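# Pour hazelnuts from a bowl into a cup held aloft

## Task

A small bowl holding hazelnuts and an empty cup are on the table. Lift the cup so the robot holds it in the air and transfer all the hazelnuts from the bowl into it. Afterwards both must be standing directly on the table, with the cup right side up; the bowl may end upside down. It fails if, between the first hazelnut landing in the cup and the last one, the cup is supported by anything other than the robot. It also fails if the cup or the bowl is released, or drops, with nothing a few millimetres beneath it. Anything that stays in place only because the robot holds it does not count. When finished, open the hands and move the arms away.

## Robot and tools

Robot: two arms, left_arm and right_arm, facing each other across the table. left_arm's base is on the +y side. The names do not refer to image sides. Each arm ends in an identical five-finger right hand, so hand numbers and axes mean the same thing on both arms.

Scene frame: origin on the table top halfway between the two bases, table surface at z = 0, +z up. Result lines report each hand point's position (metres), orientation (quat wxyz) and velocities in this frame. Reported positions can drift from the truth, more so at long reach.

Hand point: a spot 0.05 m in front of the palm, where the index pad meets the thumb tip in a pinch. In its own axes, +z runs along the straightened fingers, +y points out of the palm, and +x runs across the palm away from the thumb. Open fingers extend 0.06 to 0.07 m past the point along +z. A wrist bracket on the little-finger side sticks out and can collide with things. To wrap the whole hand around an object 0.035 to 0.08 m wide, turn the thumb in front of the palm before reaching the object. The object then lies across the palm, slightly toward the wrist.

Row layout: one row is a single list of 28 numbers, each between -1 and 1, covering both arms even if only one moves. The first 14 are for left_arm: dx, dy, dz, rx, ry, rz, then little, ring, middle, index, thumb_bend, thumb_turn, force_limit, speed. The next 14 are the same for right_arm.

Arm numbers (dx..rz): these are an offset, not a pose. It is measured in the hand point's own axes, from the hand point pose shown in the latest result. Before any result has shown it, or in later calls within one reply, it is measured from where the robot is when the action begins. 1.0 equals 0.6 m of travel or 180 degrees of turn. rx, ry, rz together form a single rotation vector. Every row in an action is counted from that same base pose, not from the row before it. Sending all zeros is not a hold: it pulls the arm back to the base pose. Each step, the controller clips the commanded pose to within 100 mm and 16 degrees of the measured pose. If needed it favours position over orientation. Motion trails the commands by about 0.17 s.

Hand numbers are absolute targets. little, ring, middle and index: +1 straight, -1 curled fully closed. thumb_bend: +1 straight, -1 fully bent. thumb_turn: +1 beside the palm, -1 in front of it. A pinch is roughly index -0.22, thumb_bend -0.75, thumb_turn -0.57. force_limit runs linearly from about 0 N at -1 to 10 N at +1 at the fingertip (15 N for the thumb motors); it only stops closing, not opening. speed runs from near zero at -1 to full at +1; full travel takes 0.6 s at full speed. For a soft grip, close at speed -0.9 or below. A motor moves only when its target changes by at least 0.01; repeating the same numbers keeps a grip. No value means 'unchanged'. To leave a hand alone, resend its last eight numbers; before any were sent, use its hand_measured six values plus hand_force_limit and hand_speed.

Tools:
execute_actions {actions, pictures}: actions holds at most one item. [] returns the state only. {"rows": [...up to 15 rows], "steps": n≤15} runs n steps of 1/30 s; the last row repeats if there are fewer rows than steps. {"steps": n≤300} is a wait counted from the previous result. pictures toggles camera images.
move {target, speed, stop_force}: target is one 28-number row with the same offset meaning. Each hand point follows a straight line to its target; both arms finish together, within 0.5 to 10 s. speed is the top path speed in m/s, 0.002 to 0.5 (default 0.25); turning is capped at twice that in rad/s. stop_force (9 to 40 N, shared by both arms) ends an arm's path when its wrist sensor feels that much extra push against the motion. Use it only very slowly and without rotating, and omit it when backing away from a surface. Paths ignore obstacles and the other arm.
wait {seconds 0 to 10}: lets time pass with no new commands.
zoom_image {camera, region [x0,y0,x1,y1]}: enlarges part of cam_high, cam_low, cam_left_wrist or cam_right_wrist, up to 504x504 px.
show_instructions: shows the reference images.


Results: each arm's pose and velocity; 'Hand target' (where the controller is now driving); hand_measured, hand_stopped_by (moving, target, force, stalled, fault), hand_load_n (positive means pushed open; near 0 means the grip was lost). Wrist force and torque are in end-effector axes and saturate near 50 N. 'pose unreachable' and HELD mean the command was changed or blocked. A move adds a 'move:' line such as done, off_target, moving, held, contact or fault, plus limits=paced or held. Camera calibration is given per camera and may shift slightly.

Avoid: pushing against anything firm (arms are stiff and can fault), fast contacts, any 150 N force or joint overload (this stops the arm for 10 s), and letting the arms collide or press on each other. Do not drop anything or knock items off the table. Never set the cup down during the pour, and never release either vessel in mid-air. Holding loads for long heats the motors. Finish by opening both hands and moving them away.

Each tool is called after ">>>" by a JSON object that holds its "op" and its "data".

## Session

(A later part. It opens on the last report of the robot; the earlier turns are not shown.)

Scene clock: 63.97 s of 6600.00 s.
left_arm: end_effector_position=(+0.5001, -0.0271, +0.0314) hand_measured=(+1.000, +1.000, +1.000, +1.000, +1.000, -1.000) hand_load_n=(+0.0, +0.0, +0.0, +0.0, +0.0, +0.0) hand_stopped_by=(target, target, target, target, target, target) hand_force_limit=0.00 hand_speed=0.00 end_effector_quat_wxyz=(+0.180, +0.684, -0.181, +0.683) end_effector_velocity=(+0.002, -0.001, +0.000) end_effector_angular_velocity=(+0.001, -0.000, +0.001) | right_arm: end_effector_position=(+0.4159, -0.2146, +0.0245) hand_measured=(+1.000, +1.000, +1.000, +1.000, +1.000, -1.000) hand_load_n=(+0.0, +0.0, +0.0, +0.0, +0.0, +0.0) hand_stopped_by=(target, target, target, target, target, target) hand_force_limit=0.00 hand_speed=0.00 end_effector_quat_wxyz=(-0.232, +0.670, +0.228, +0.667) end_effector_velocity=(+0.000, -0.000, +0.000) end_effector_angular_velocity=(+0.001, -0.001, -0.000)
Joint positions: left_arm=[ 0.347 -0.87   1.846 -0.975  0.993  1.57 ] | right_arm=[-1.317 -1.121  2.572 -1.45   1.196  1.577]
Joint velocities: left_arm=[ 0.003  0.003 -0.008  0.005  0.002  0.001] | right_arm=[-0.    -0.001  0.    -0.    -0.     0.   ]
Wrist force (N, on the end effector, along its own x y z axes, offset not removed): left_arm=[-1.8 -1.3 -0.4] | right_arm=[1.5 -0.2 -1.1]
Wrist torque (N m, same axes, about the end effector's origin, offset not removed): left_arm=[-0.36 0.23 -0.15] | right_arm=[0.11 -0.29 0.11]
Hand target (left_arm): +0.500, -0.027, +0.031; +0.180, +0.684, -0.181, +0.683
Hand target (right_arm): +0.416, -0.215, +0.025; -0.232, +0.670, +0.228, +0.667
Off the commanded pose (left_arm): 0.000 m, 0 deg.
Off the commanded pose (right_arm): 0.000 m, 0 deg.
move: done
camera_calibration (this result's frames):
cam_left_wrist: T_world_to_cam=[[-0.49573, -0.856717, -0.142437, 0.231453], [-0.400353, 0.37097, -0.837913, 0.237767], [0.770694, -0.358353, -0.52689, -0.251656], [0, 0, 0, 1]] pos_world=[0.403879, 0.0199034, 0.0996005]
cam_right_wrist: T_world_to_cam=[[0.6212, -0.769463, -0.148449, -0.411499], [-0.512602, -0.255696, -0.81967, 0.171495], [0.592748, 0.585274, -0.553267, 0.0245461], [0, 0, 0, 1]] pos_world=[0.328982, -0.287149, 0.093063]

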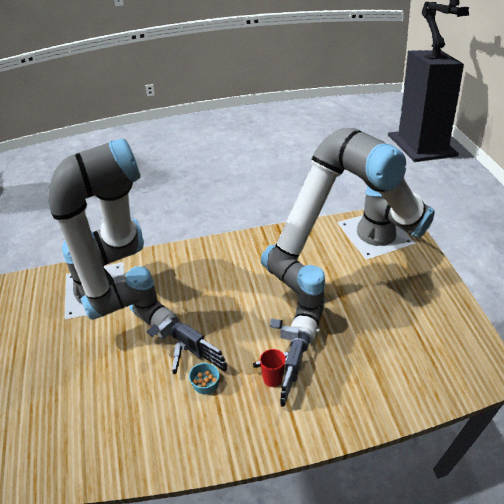

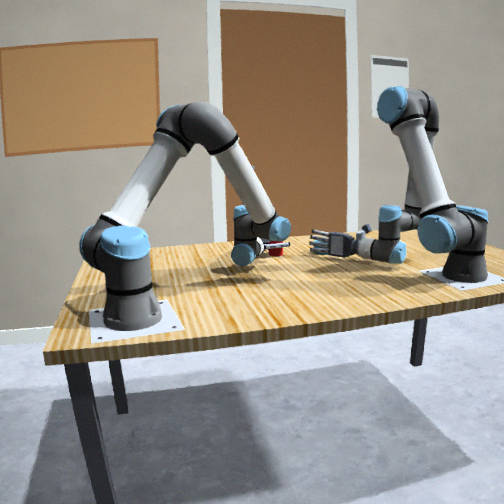

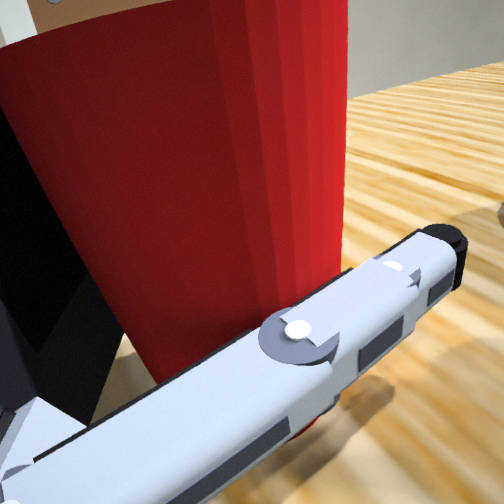

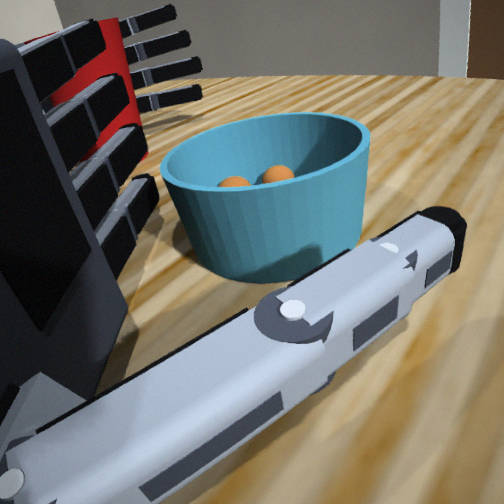

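Grasp the cup, lift it up and away, then advance on the bowl.

>>> {"op": "move", "data": {"target": [0,0,0,0,0,0,-1,-1,-1,-1,1,-1,0.2,-0.7,0,0,0,0,0,0,1,1,1,1,1,-1,0,0]}}

>>> {"op": "move", "data": {"target": [0,0,0,0,0,0,-1,-1,-1,-1,-1,-1,0.2,-0.7,0,0,0,0,0,0,1,1,1,1,1,-1,0,0]}}

>>> {"op": "move", "data": {"target": [0.1,0,0,0,0,0,-1,-1,-1,-1,-1,-1,0.2,-0.7,0,0,0,0,0,0,1,1,1,1,1,-1,0,0], "speed": 0.08}}

>>> {"op": "move", "data": {"target": [0,-0.15,0,0,0,0,-1,-1,-1,-1,-1,-1,0.2,-0.7,0,0.012,0.09,0,0,0,1,1,1,1,1,-1,0,0], "speed": 0.06}}

>>> {"op": "zoom_image", "data": {"camera": "cam_high", "region": [140, 300, 360, 420]}}

Scene clock: 83.97 s of 6600.00 s.
left_arm: end_effector_position=(+0.5001, -0.0271, +0.0314) hand_measured=(-0.196, -0.212, -0.244, -0.262, +1.002, -1.000) hand_load_n=(+3.0, +4.0, +8.5, +8.5, +2.0, +3.0) hand_stopped_by=(force, force, force, force, target, target) hand_force_limit=0.20 hand_speed=-0.70 end_effector_quat_wxyz=(+0.181, +0.684, -0.181, +0.683) end_effector_velocity=(-0.000, -0.000, +0.000) end_effector_angular_velocity=(+0.000, +0.000, -0.001) | right_arm: end_effector_position=(+0.4159, -0.2146, +0.0245) hand_measured=(+1.000, +1.000, +1.000, +1.000, +1.000, -1.000) hand_load_n=(+0.0, +0.0, +0.0, +0.0, +0.0, +0.0) hand_stopped_by=(target, target, target, target, target, target) hand_force_limit=0.00 hand_speed=0.00 end_effector_quat_wxyz=(-0.232, +0.670, +0.228, +0.667) end_effector_velocity=(+0.000, -0.000, +0.000) end_effector_angular_velocity=(+0.001, -0.000, -0.001)
Joint positions: left_arm=[ 0.347 -0.87   1.846 -0.975  0.993  1.57 ] | right_arm=[-1.317 -1.121  2.572 -1.45   1.196  1.577]
Joint velocities: left_arm=[-0.    -0.001 -0.     0.001  0.     0.   ] | right_arm=[-0.001 -0.001  0.    -0.     0.     0.001]
Wrist force (N, on the end effector, along its own x y z axes, offset not removed): left_arm=[1.9 0.0 2.1] | right_arm=[-0.1 -0.7 -1.8]
Wrist torque (N m, same axes, about the end effector's origin, offset not removed): left_arm=[-0.13 -0.02 -0.01] | right_arm=[0.05 0.03 -0.03]
Hand target (left_arm): +0.500, -0.027, +0.031; +0.180, +0.684, -0.181, +0.683
Hand target (right_arm): +0.416, -0.215, +0.025; -0.232, +0.670, +0.228, +0.667
Off the commanded pose (left_arm): 0.000 m, 0 deg.
Off the commanded pose (right_arm): 0.000 m, 0 deg.
After step 90, 14.20 s passed at rest.
move: done
camera_calibration (this result's frames):
cam_left_wrist: T_world_to_cam=[[-0.495686, -0.85676, -0.142331, 0.231433], [-0.400292, 0.370809, -0.838014, 0.237819], [0.770754, -0.358418, -0.526759, -0.251667], [0, 0, 0, 1]] pos_world=[0.403888, 0.0198948, 0.0996674]
cam_right_wrist: T_world_to_cam=[[0.6212, -0.769463, -0.148448, -0.411499], [-0.512599, -0.255695, -0.819672, 0.171496], [0.59275, 0.585275, -0.553264, 0.0245462], [0, 0, 0, 1]] pos_world=[0.328982, -0.287149, 0.0930645]

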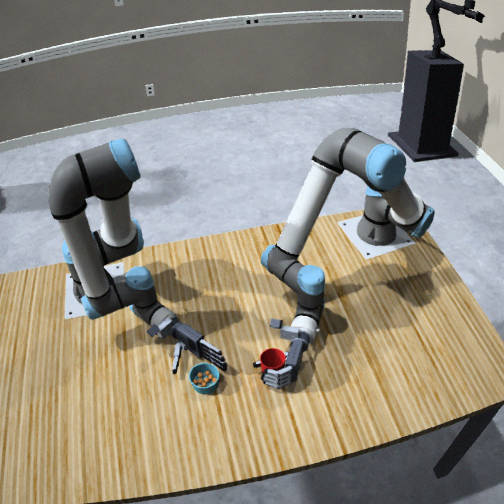

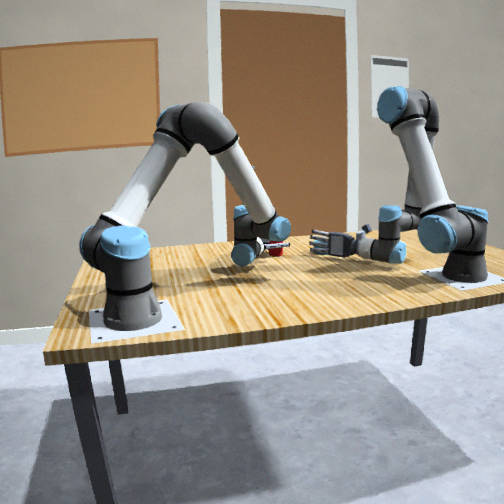

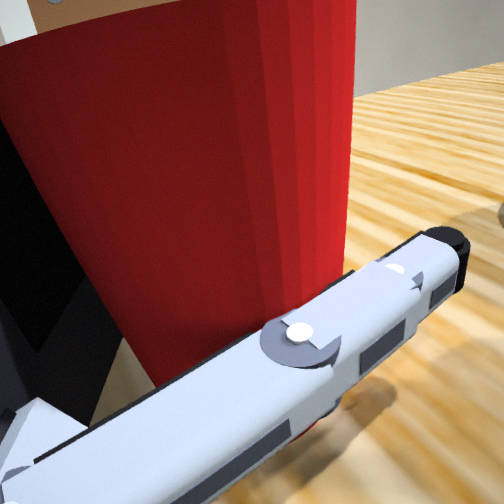

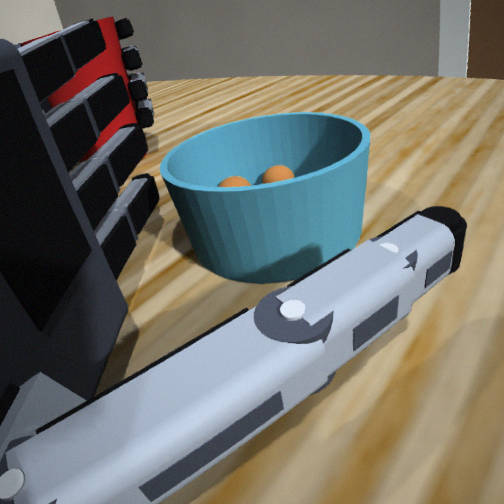

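Scene clock: 84.47 s of 6600.00 s.
left_arm: end_effector_position=(+0.5001, -0.0271, +0.0314) hand_measured=(-0.196, -0.212, -0.244, -0.262, +0.974, -1.000) hand_load_n=(+3.0, +4.0, +8.5, +8.5, +8.0, +3.0) hand_stopped_by=(force, force, force, force, force, target) hand_force_limit=0.20 hand_speed=-0.70 end_effector_quat_wxyz=(+0.180, +0.684, -0.181, +0.683) end_effector_velocity=(+0.001, +0.001, +0.000) end_effector_angular_velocity=(+0.000, -0.000, +0.002) | right_arm: end_effector_position=(+0.4159, -0.2146, +0.0245) hand_measured=(+1.000, +1.000, +1.000, +1.000, +1.000, -1.000) hand_load_n=(+0.0, +0.0, +0.0, +0.0, +0.0, +0.0) hand_stopped_by=(target, target, target, target, target, target) hand_force_limit=0.00 hand_speed=0.00 end_effector_quat_wxyz=(-0.232, +0.670, +0.228, +0.667) end_effector_velocity=(-0.000, -0.000, -0.001) end_effector_angular_velocity=(-0.000, +0.002, -0.002)
Joint positions: left_arm=[ 0.347 -0.87   1.846 -0.975  0.993  1.57 ] | right_arm=[-1.317 -1.121  2.572 -1.45   1.196  1.577]
Joint velocities: left_arm=[ 0.001 -0.    -0.     0.    -0.001  0.   ] | right_arm=[-0.     0.002  0.    -0.     0.001  0.   ]
Wrist force (N, on the end effector, along its own x y z axes, offset not removed): left_arm=[0.8 -0.9 0.5] | right_arm=[0.6 -0.3 -0.9]
Wrist torque (N m, same axes, about the end effector's origin, offset not removed): left_arm=[-0.23 0.20 -0.18] | right_arm=[0.01 -0.15 0.02]
Hand target (left_arm): +0.500, -0.027, +0.031; +0.181, +0.684, -0.181, +0.683
Hand target (right_arm): +0.416, -0.215, +0.025; -0.232, +0.670, +0.228, +0.667
Off the commanded pose (left_arm): 0.000 m, 0 deg.
Off the commanded pose (right_arm): 0.000 m, 0 deg.
move: done
camera_calibration (this result's frames):
cam_left_wrist: T_world_to_cam=[[-0.495688, -0.856755, -0.142348, 0.231436], [-0.400304, 0.370834, -0.837997, 0.237816], [0.770746, -0.358403, -0.526781, -0.251663], [0, 0, 0, 1]] pos_world=[0.403887, 0.0198966, 0.0996623]
cam_right_wrist: T_world_to_cam=[[0.6212, -0.769463, -0.148448, -0.411499], [-0.5126, -0.255695, -0.819672, 0.171496], [0.59275, 0.585275, -0.553265, 0.0245461], [0, 0, 0, 1]] pos_world=[0.328982, -0.287149, 0.0930642]

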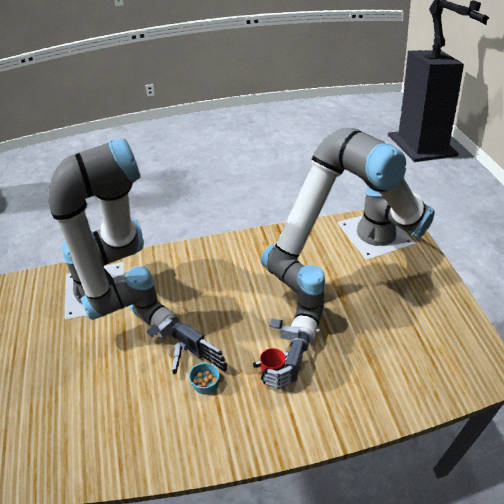

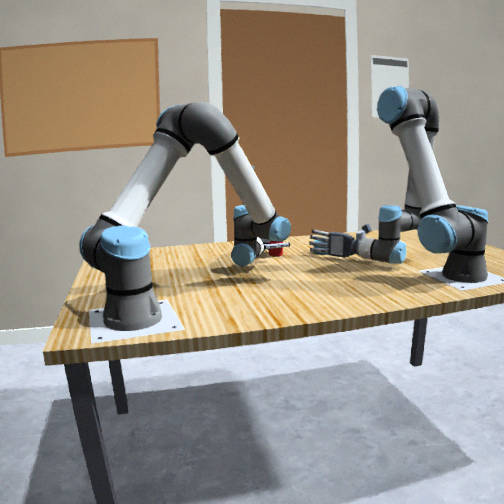

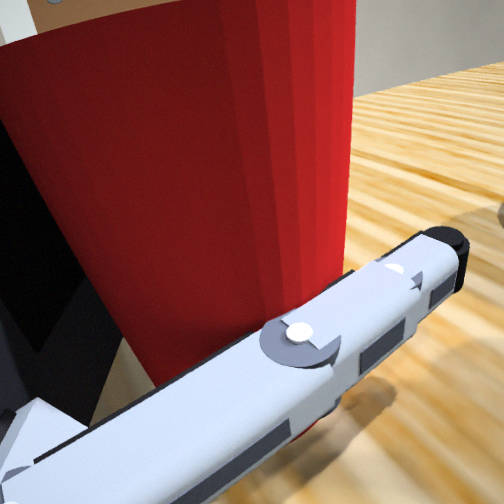

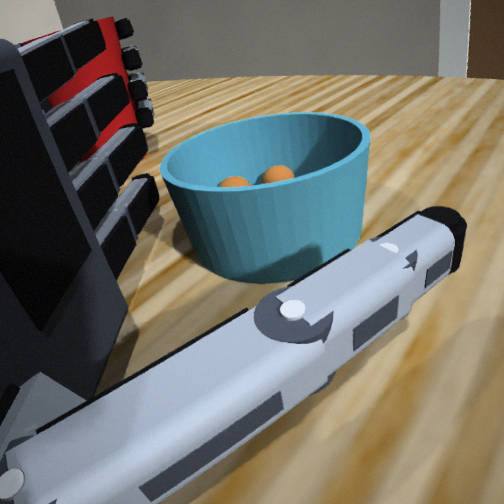

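Scene clock: 85.70 s of 6600.00 s.
left_arm: end_effector_position=(+0.5002, -0.0273, +0.0912) hand_measured=(-0.196, -0.212, -0.244, -0.262, +0.974, -1.000) hand_load_n=(+2.5, +3.5, +8.5, +8.5, +8.0, +4.0) hand_stopped_by=(force, force, force, force, force, target) hand_force_limit=0.20 hand_speed=-0.70 end_effector_quat_wxyz=(+0.180, +0.684, -0.181, +0.683) end_effector_velocity=(+0.000, +0.000, +0.003) end_effector_angular_velocity=(-0.002, +0.001, -0.001) | right_arm: end_effector_position=(+0.4159, -0.2146, +0.0245) hand_measured=(+1.000, +1.000, +1.000, +1.000, +1.000, -1.000) hand_load_n=(+0.0, +0.0, +0.0, +0.0, +0.0, +0.0) hand_stopped_by=(target, target, target, target, target, target) hand_force_limit=0.00 hand_speed=0.00 end_effector_quat_wxyz=(-0.232, +0.670, +0.228, +0.667) end_effector_velocity=(+0.000, -0.000, -0.000) end_effector_angular_velocity=(+0.000, +0.001, -0.000)
Joint positions: left_arm=[ 0.347 -0.985  1.835 -0.848  0.993  1.57 ] | right_arm=[-1.317 -1.121  2.572 -1.45   1.196  1.577]
Joint velocities: left_arm=[ 0.001 -0.005 -0.001  0.006  0.002 -0.002] | right_arm=[-0.001  0.     0.     0.    -0.     0.001]
Wrist force (N, on the end effector, along its own x y z axes, offset not removed): left_arm=[-3.2 -1.0 -0.2] | right_arm=[2.3 0.4 -2.6]
Wrist torque (N m, same axes, about the end effector's origin, offset not removed): left_arm=[-0.29 0.40 -0.18] | right_arm=[0.27 -0.31 0.13]
Hand target (left_arm): +0.500, -0.027, +0.091; +0.180, +0.684, -0.181, +0.683
Hand target (right_arm): +0.416, -0.215, +0.025; -0.232, +0.670, +0.228, +0.667
Off the commanded pose (left_arm): 0.000 m, 0 deg.
Off the commanded pose (right_arm): 0.000 m, 0 deg.
move: done
camera_calibration (this result's frames):
cam_left_wrist: T_world_to_cam=[[-0.495728, -0.856694, -0.142581, 0.239851], [-0.400143, 0.371013, -0.837994, 0.287903], [0.770804, -0.358364, -0.526722, -0.22038], [0, 0, 0, 1]] pos_world=[0.403973, 0.0196868, 0.15938]
cam_right_wrist: T_world_to_cam=[[0.6212, -0.769463, -0.148448, -0.411499], [-0.5126, -0.255695, -0.819672, 0.171496], [0.59275, 0.585275, -0.553264, 0.0245461], [0, 0, 0, 1]] pos_world=[0.328982, -0.287149, 0.0930642]

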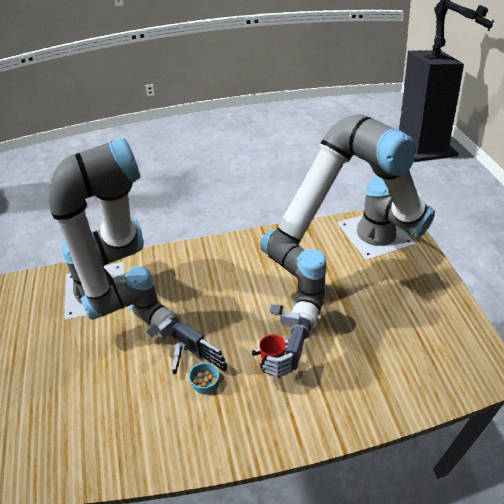

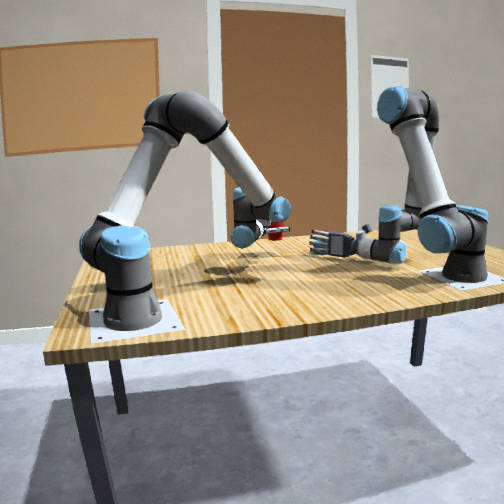

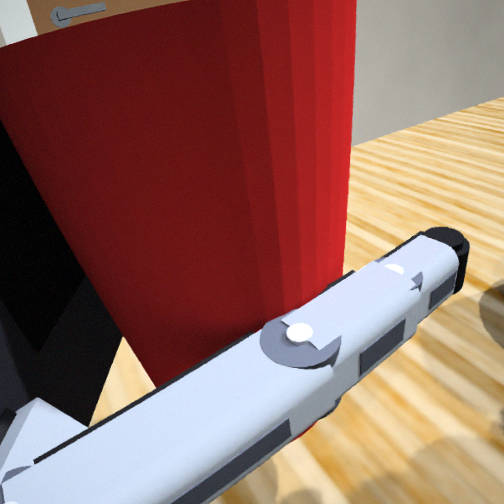

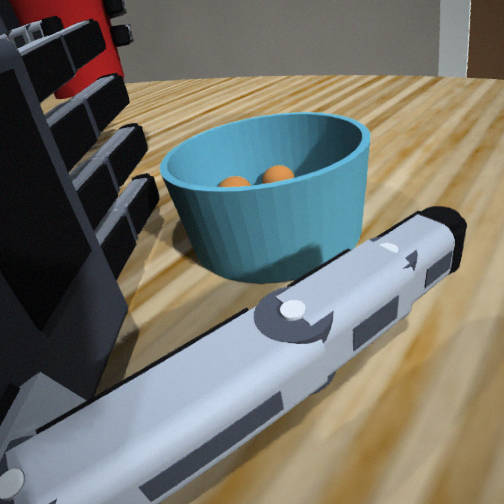

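Scene clock: 87.63 s of 6600.00 s.
left_arm: end_effector_position=(+0.5445, +0.0508, +0.0914) hand_measured=(-0.196, -0.212, -0.244, -0.262, +0.974, -1.000) hand_load_n=(+2.5, +3.5, +8.5, +8.5, +8.0, +4.0) hand_stopped_by=(force, force, force, force, force, target) hand_force_limit=0.20 hand_speed=-0.70 end_effector_quat_wxyz=(+0.180, +0.684, -0.181, +0.683) end_effector_velocity=(+0.001, +0.002, +0.000) end_effector_angular_velocity=(+0.000, -0.000, -0.000) | right_arm: end_effector_position=(+0.4627, -0.1871, +0.0245) hand_measured=(+1.000, +1.000, +1.000, +1.000, +1.000, -1.000) hand_load_n=(+0.0, +0.0, +0.0, +0.0, +0.0, +0.0) hand_stopped_by=(target, target, target, target, target, target) hand_force_limit=0.00 hand_speed=0.00 end_effector_quat_wxyz=(-0.232, +0.670, +0.228, +0.667) end_effector_velocity=(+0.002, +0.001, -0.000) end_effector_angular_velocity=(+0.000, +0.000, -0.000)
Joint positions: left_arm=[ 0.51  -1.019  1.899 -0.878  1.157  1.571] | right_arm=[-1.271 -1.081  2.419 -1.336  1.241  1.577]
Joint velocities: left_arm=[ 0.005 -0.001  0.001 -0.     0.005  0.001] | right_arm=[ 0.001  0.002 -0.005  0.003  0.001  0.   ]
Wrist force (N, on the end effector, along its own x y z axes, offset not removed): left_arm=[-2.0 -0.7 1.2] | right_arm=[2.9 -0.8 -1.0]
Wrist torque (N m, same axes, about the end effector's origin, offset not removed): left_arm=[-0.31 0.13 -0.10] | right_arm=[-0.05 -0.36 0.06]
Hand target (left_arm): +0.545, +0.051, +0.091; +0.180, +0.684, -0.181, +0.683
Hand target (right_arm): +0.463, -0.187, +0.024; -0.232, +0.670, +0.228, +0.667
Off the commanded pose (left_arm): 0.000 m, 0 deg.
Off the commanded pose (right_arm): 0.000 m, 0 deg.
move: done
camera_calibration (this result's frames):
cam_left_wrist: T_world_to_cam=[[-0.495658, -0.856688, -0.142858, 0.328729], [-0.399937, 0.371141, -0.838037, 0.276779], [0.770956, -0.358245, -0.52658, -0.226532], [0, 0, 0, 1]] pos_world=[0.448277, 0.0977405, 0.159625]
cam_right_wrist: T_world_to_cam=[[0.621212, -0.769456, -0.148433, -0.419413], [-0.512593, -0.255717, -0.819669, 0.202472], [0.592743, 0.585274, -0.553272, -0.0193125], [0, 0, 0, 1]] pos_world=[0.375778, -0.259642, 0.0930204]

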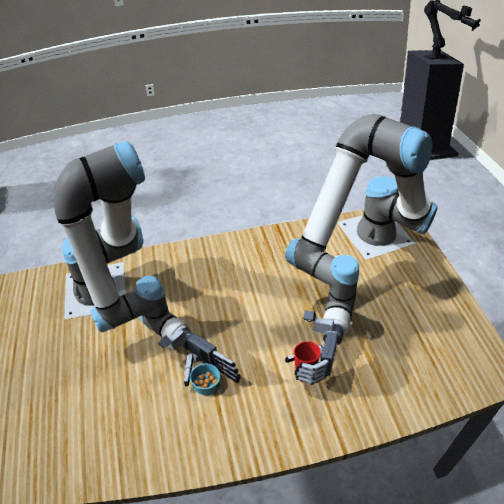

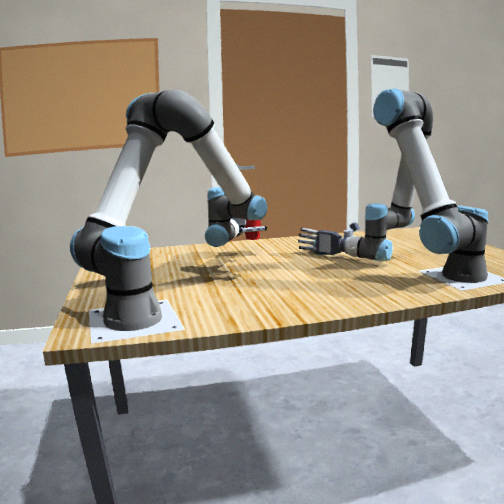

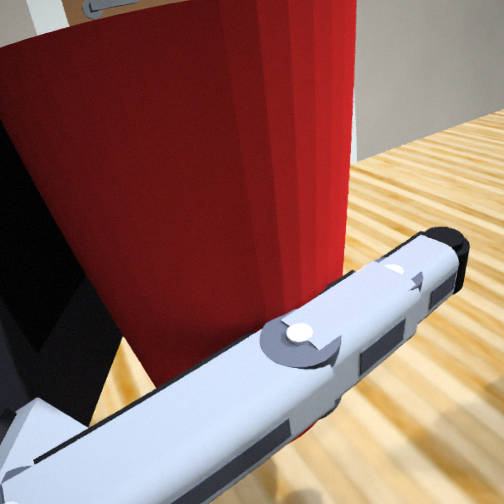

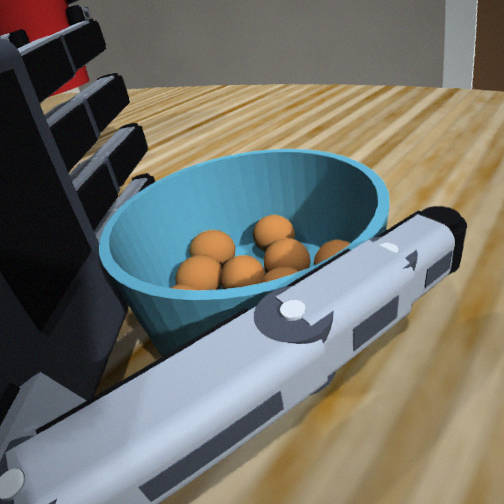

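Region (140, 300, 360, 420) of cam_high's 504x504 image, scaled by 2.291, with more detail than that image has; it fills the top 275 rows of this view, and the rest is white.

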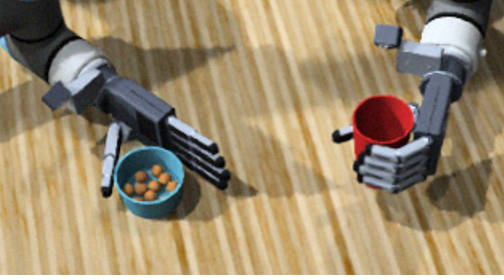

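>>> {"op": "move", "data": {"target": [0,0,0,0,0,0,-1,-1,-1,-1,-1,-1,0.2,-0.7,0,0.008,0.012,0,0,0,1,1,1,1,1,-1,0,0], "speed": 0.03}}

>>> {"op": "move", "data": {"target": [0,0,0,0,0,0,-1,-1,-1,-1,-1,-1,0.2,-0.7,0,0,0,0,0,0,1,1,1,-1,1,-1,0.4,-0.7]}}

>>> {"op": "move", "data": {"target": [0,0,0,0,0,0,-1,-1,-1,-1,-1,-1,0.2,-0.7,0,0,0,0,0,0,1,1,1,-1,-1,-1,0.4,-0.7]}}

>>> {"op": "zoom_image", "data": {"camera": "cam_high", "region": [140, 300, 360, 420]}}

Scene clock: 97.80 s of 6600.00 s.
left_arm: end_effector_position=(+0.5445, +0.0508, +0.0914) hand_measured=(-0.196, -0.212, -0.244, -0.262, +0.974, -1.000) hand_load_n=(+2.5, +3.5, +8.5, +8.5, +8.0, +4.0) hand_stopped_by=(force, force, force, force, force, target) hand_force_limit=0.20 hand_speed=-0.70 end_effector_quat_wxyz=(+0.180, +0.684, -0.181, +0.683) end_effector_velocity=(+0.000, -0.000, +0.001) end_effector_angular_velocity=(-0.001, -0.001, +0.000) | right_arm: end_effector_position=(+0.4710, -0.1865, +0.0244) hand_measured=(+1.000, +1.000, +1.000, +1.000, +1.000, -1.000) hand_load_n=(+0.0, +0.0, +0.0, +0.0, +0.0, +0.0) hand_stopped_by=(target, target, target, target, target, target) hand_force_limit=0.00 hand_speed=0.00 end_effector_quat_wxyz=(-0.232, +0.670, +0.228, +0.667) end_effector_velocity=(+0.002, +0.000, -0.000) end_effector_angular_velocity=(-0.001, +0.000, +0.000)
Joint positions: left_arm=[ 0.51  -1.019  1.899 -0.878  1.157  1.571] | right_arm=[-1.279 -1.074  2.4   -1.324  1.234  1.577]
Joint velocities: left_arm=[ 0.    -0.001 -0.    -0.     0.     0.001] | right_arm=[-0.002  0.003 -0.005  0.003 -0.002 -0.   ]
Wrist force (N, on the end effector, along its own x y z axes, offset not removed): left_arm=[-2.3 -1.2 -0.5] | right_arm=[1.7 -1.2 0.3]
Wrist torque (N m, same axes, about the end effector's origin, offset not removed): left_arm=[-0.33 0.24 -0.14] | right_arm=[-0.19 -0.38 0.12]
Hand target (left_arm): +0.545, +0.051, +0.091; +0.180, +0.684, -0.181, +0.683
Hand target (right_arm): +0.471, -0.186, +0.024; -0.232, +0.670, +0.228, +0.667
Off the commanded pose (left_arm): 0.000 m, 0 deg.
Off the commanded pose (right_arm): 0.000 m, 0 deg.
After step 90, 6.40 s passed at rest.
move: done
camera_calibration (this result's frames):
cam_left_wrist: T_world_to_cam=[[-0.495653, -0.856691, -0.142856, 0.328757], [-0.399933, 0.371134, -0.838041, 0.276759], [0.770961, -0.358245, -0.526573, -0.226505], [0, 0, 0, 1]] pos_world=[0.448261, 0.0977838, 0.159629]
cam_right_wrist: T_world_to_cam=[[0.621215, -0.769464, -0.148384, -0.424114], [-0.512561, -0.25574, -0.819682, 0.206872], [0.592768, 0.585254, -0.553267, -0.0246706], [0, 0, 0, 1]] pos_world=[0.384124, -0.258996, 0.0929884]

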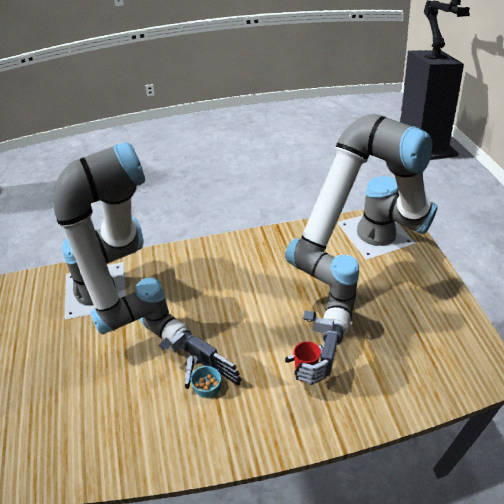

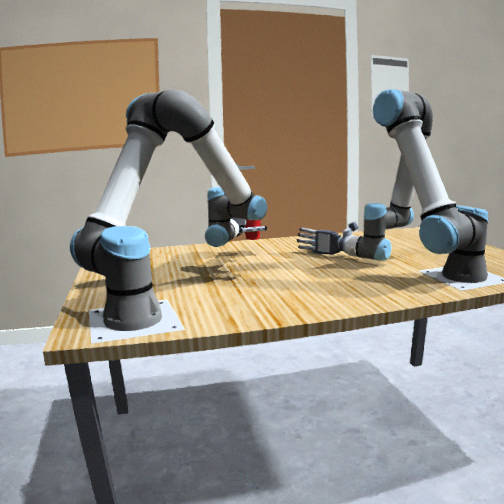

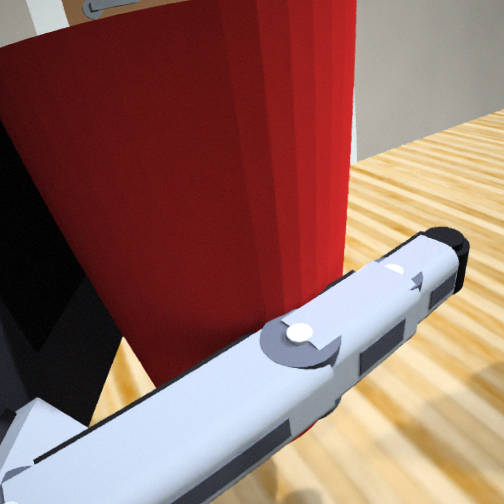

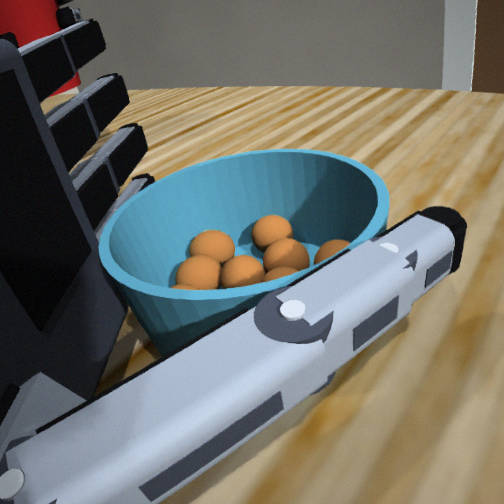

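Scene clock: 99.43 s of 6600.00 s.
left_arm: end_effector_position=(+0.5445, +0.0508, +0.0914) hand_measured=(-0.196, -0.212, -0.244, -0.262, +0.974, -1.000) hand_load_n=(+2.5, +3.5, +8.5, +8.5, +8.0, +4.0) hand_stopped_by=(force, force, force, force, force, target) hand_force_limit=0.20 hand_speed=-0.70 end_effector_quat_wxyz=(+0.180, +0.684, -0.181, +0.683) end_effector_velocity=(+0.000, +0.000, +0.001) end_effector_angular_velocity=(-0.003, -0.000, +0.001) | right_arm: end_effector_position=(+0.4710, -0.1865, +0.0244) hand_measured=(+1.000, +1.000, +1.000, +0.322, +1.002, -1.000) hand_load_n=(+0.0, +0.0, +0.0, +9.0, +2.0, +0.0) hand_stopped_by=(target, target, target, force, target, target) hand_force_limit=0.40 hand_speed=-0.70 end_effector_quat_wxyz=(-0.232, +0.670, +0.228, +0.667) end_effector_velocity=(-0.000, +0.000, +0.000) end_effector_angular_velocity=(-0.001, -0.000, +0.000)
Joint positions: left_arm=[ 0.51  -1.019  1.899 -0.878  1.157  1.571] | right_arm=[-1.279 -1.074  2.4   -1.324  1.234  1.577]
Joint velocities: left_arm=[ 0.001 -0.002 -0.    -0.    -0.    -0.001] | right_arm=[ 0.001 -0.     0.     0.     0.    -0.001]
Wrist force (N, on the end effector, along its own x y z axes, offset not removed): left_arm=[-2.2 -0.7 -1.4] | right_arm=[0.9 -1.7 -1.6]
Wrist torque (N m, same axes, about the end effector's origin, offset not removed): left_arm=[-0.19 0.24 -0.14] | right_arm=[-0.17 -0.11 -0.03]
Hand target (left_arm): +0.545, +0.051, +0.091; +0.180, +0.684, -0.181, +0.683
Hand target (right_arm): +0.471, -0.186, +0.024; -0.232, +0.670, +0.228, +0.667
Off the commanded pose (left_arm): 0.000 m, 0 deg.
Off the commanded pose (right_arm): 0.000 m, 0 deg.
move: done
camera_calibration (this result's frames):
cam_left_wrist: T_world_to_cam=[[-0.495653, -0.856693, -0.142849, 0.328751], [-0.399924, 0.371123, -0.83805, 0.276767], [0.770966, -0.358253, -0.52656, -0.226509], [0, 0, 0, 1]] pos_world=[0.448263, 0.0977761, 0.159636]
cam_right_wrist: T_world_to_cam=[[0.621209, -0.769466, -0.148399, -0.424113], [-0.512595, -0.255752, -0.819657, 0.206861], [0.592744, 0.585247, -0.5533, -0.0246699], [0, 0, 0, 1]] pos_world=[0.384121, -0.258997, 0.0929672]

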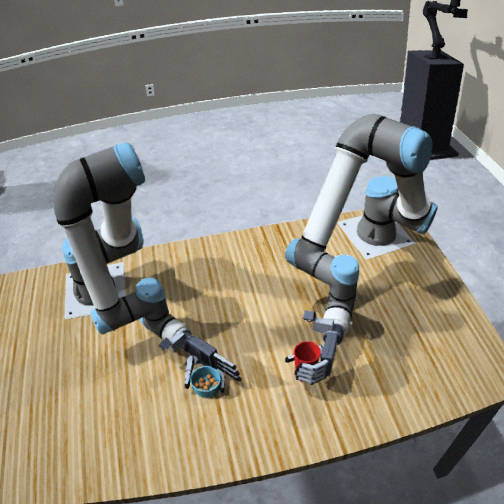

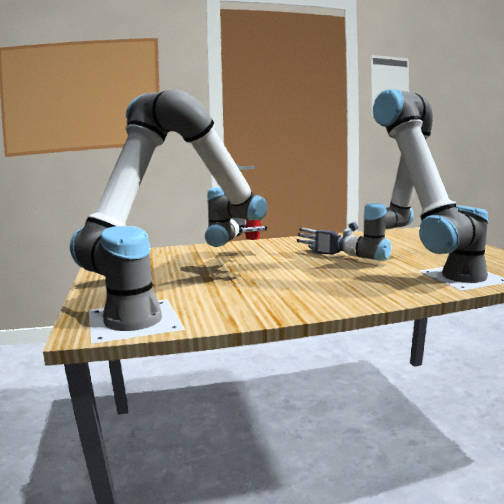

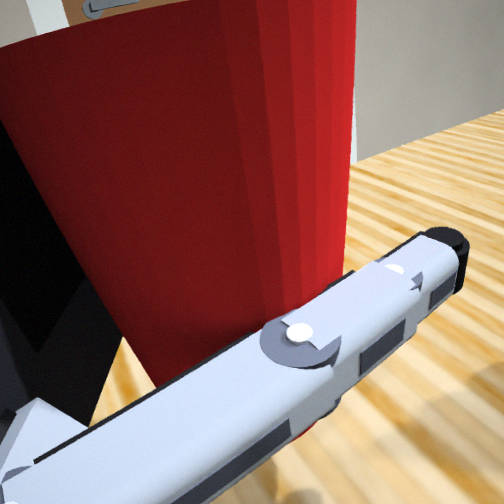

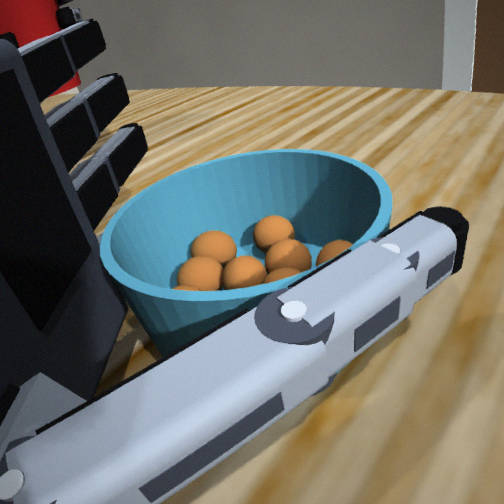

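Scene clock: 99.93 s of 6600.00 s.
left_arm: end_effector_position=(+0.5445, +0.0508, +0.0914) hand_measured=(-0.196, -0.212, -0.244, -0.262, +0.974, -1.000) hand_load_n=(+2.5, +3.5, +8.5, +8.5, +8.0, +4.0) hand_stopped_by=(force, force, force, force, force, target) hand_force_limit=0.20 hand_speed=-0.70 end_effector_quat_wxyz=(+0.180, +0.684, -0.181, +0.683) end_effector_velocity=(+0.000, +0.000, -0.001) end_effector_angular_velocity=(+0.002, +0.001, +0.001) | right_arm: end_effector_position=(+0.4710, -0.1865, +0.0244) hand_measured=(+1.000, +1.000, +1.000, +0.322, +0.964, -1.000) hand_load_n=(+0.0, +0.0, +0.0, +10.0, +10.0, -0.5) hand_stopped_by=(target, target, target, force, force, target) hand_force_limit=0.40 hand_speed=-0.70 end_effector_quat_wxyz=(-0.232, +0.670, +0.228, +0.667) end_effector_velocity=(+0.000, -0.000, -0.000) end_effector_angular_velocity=(+0.000, +0.000, -0.001)
Joint positions: left_arm=[ 0.51  -1.019  1.899 -0.878  1.157  1.571] | right_arm=[-1.279 -1.074  2.4   -1.324  1.234  1.577]
Joint velocities: left_arm=[ 0.     0.002 -0.     0.    -0.001  0.   ] | right_arm=[-0. -0.  0.  0.  0.  0.]
Wrist force (N, on the end effector, along its own x y z axes, offset not removed): left_arm=[-2.3 -1.1 0.5] | right_arm=[1.8 0.5 0.8]
Wrist torque (N m, same axes, about the end effector's origin, offset not removed): left_arm=[-0.34 0.14 -0.13] | right_arm=[0.13 -0.25 0.18]
Hand target (left_arm): +0.545, +0.051, +0.091; +0.180, +0.684, -0.181, +0.683
Hand target (right_arm): +0.471, -0.186, +0.024; -0.232, +0.670, +0.228, +0.667
Off the commanded pose (left_arm): 0.000 m, 0 deg.
Off the commanded pose (right_arm): 0.000 m, 0 deg.
move: done
camera_calibration (this result's frames):
cam_left_wrist: T_world_to_cam=[[-0.495653, -0.856693, -0.142849, 0.328751], [-0.399924, 0.371123, -0.83805, 0.276767], [0.770966, -0.358254, -0.52656, -0.226509], [0, 0, 0, 1]] pos_world=[0.448263, 0.0977761, 0.159636]
cam_right_wrist: T_world_to_cam=[[0.621207, -0.769467, -0.148399, -0.424113], [-0.512596, -0.255751, -0.819657, 0.206861], [0.592746, 0.585245, -0.5533, -0.0246705], [0, 0, 0, 1]] pos_world=[0.384121, -0.258997, 0.0929672]

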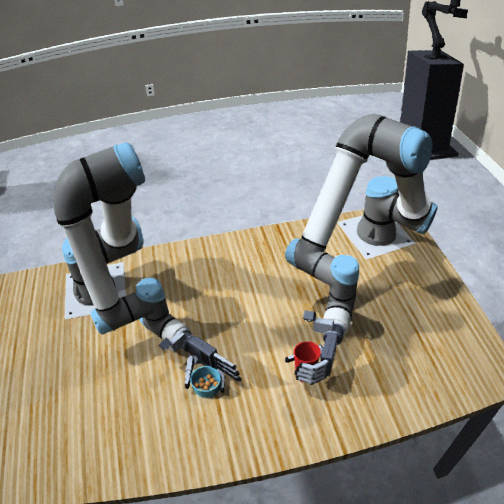

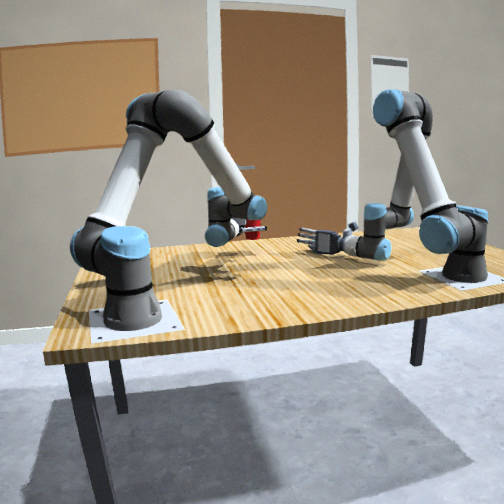

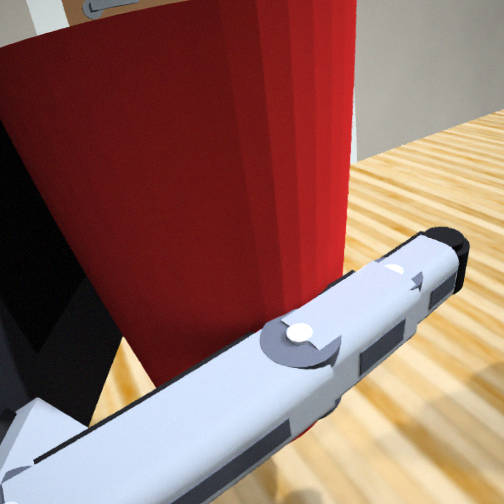

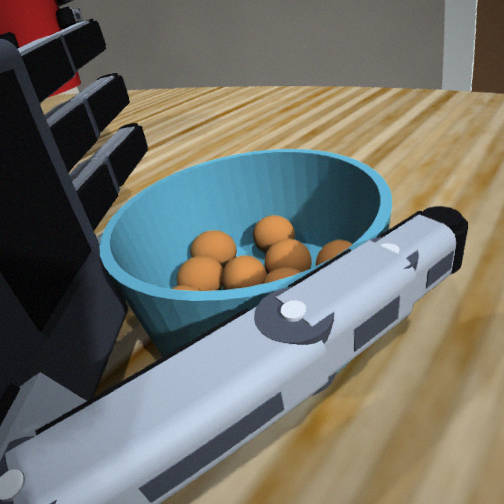

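Region (140, 300, 360, 420) of cam_high's 504x504 image, scaled by 2.291, with more detail than that image has; it fills the top 275 rows of this view, and the rest is white.

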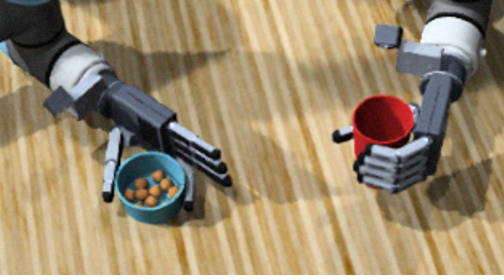

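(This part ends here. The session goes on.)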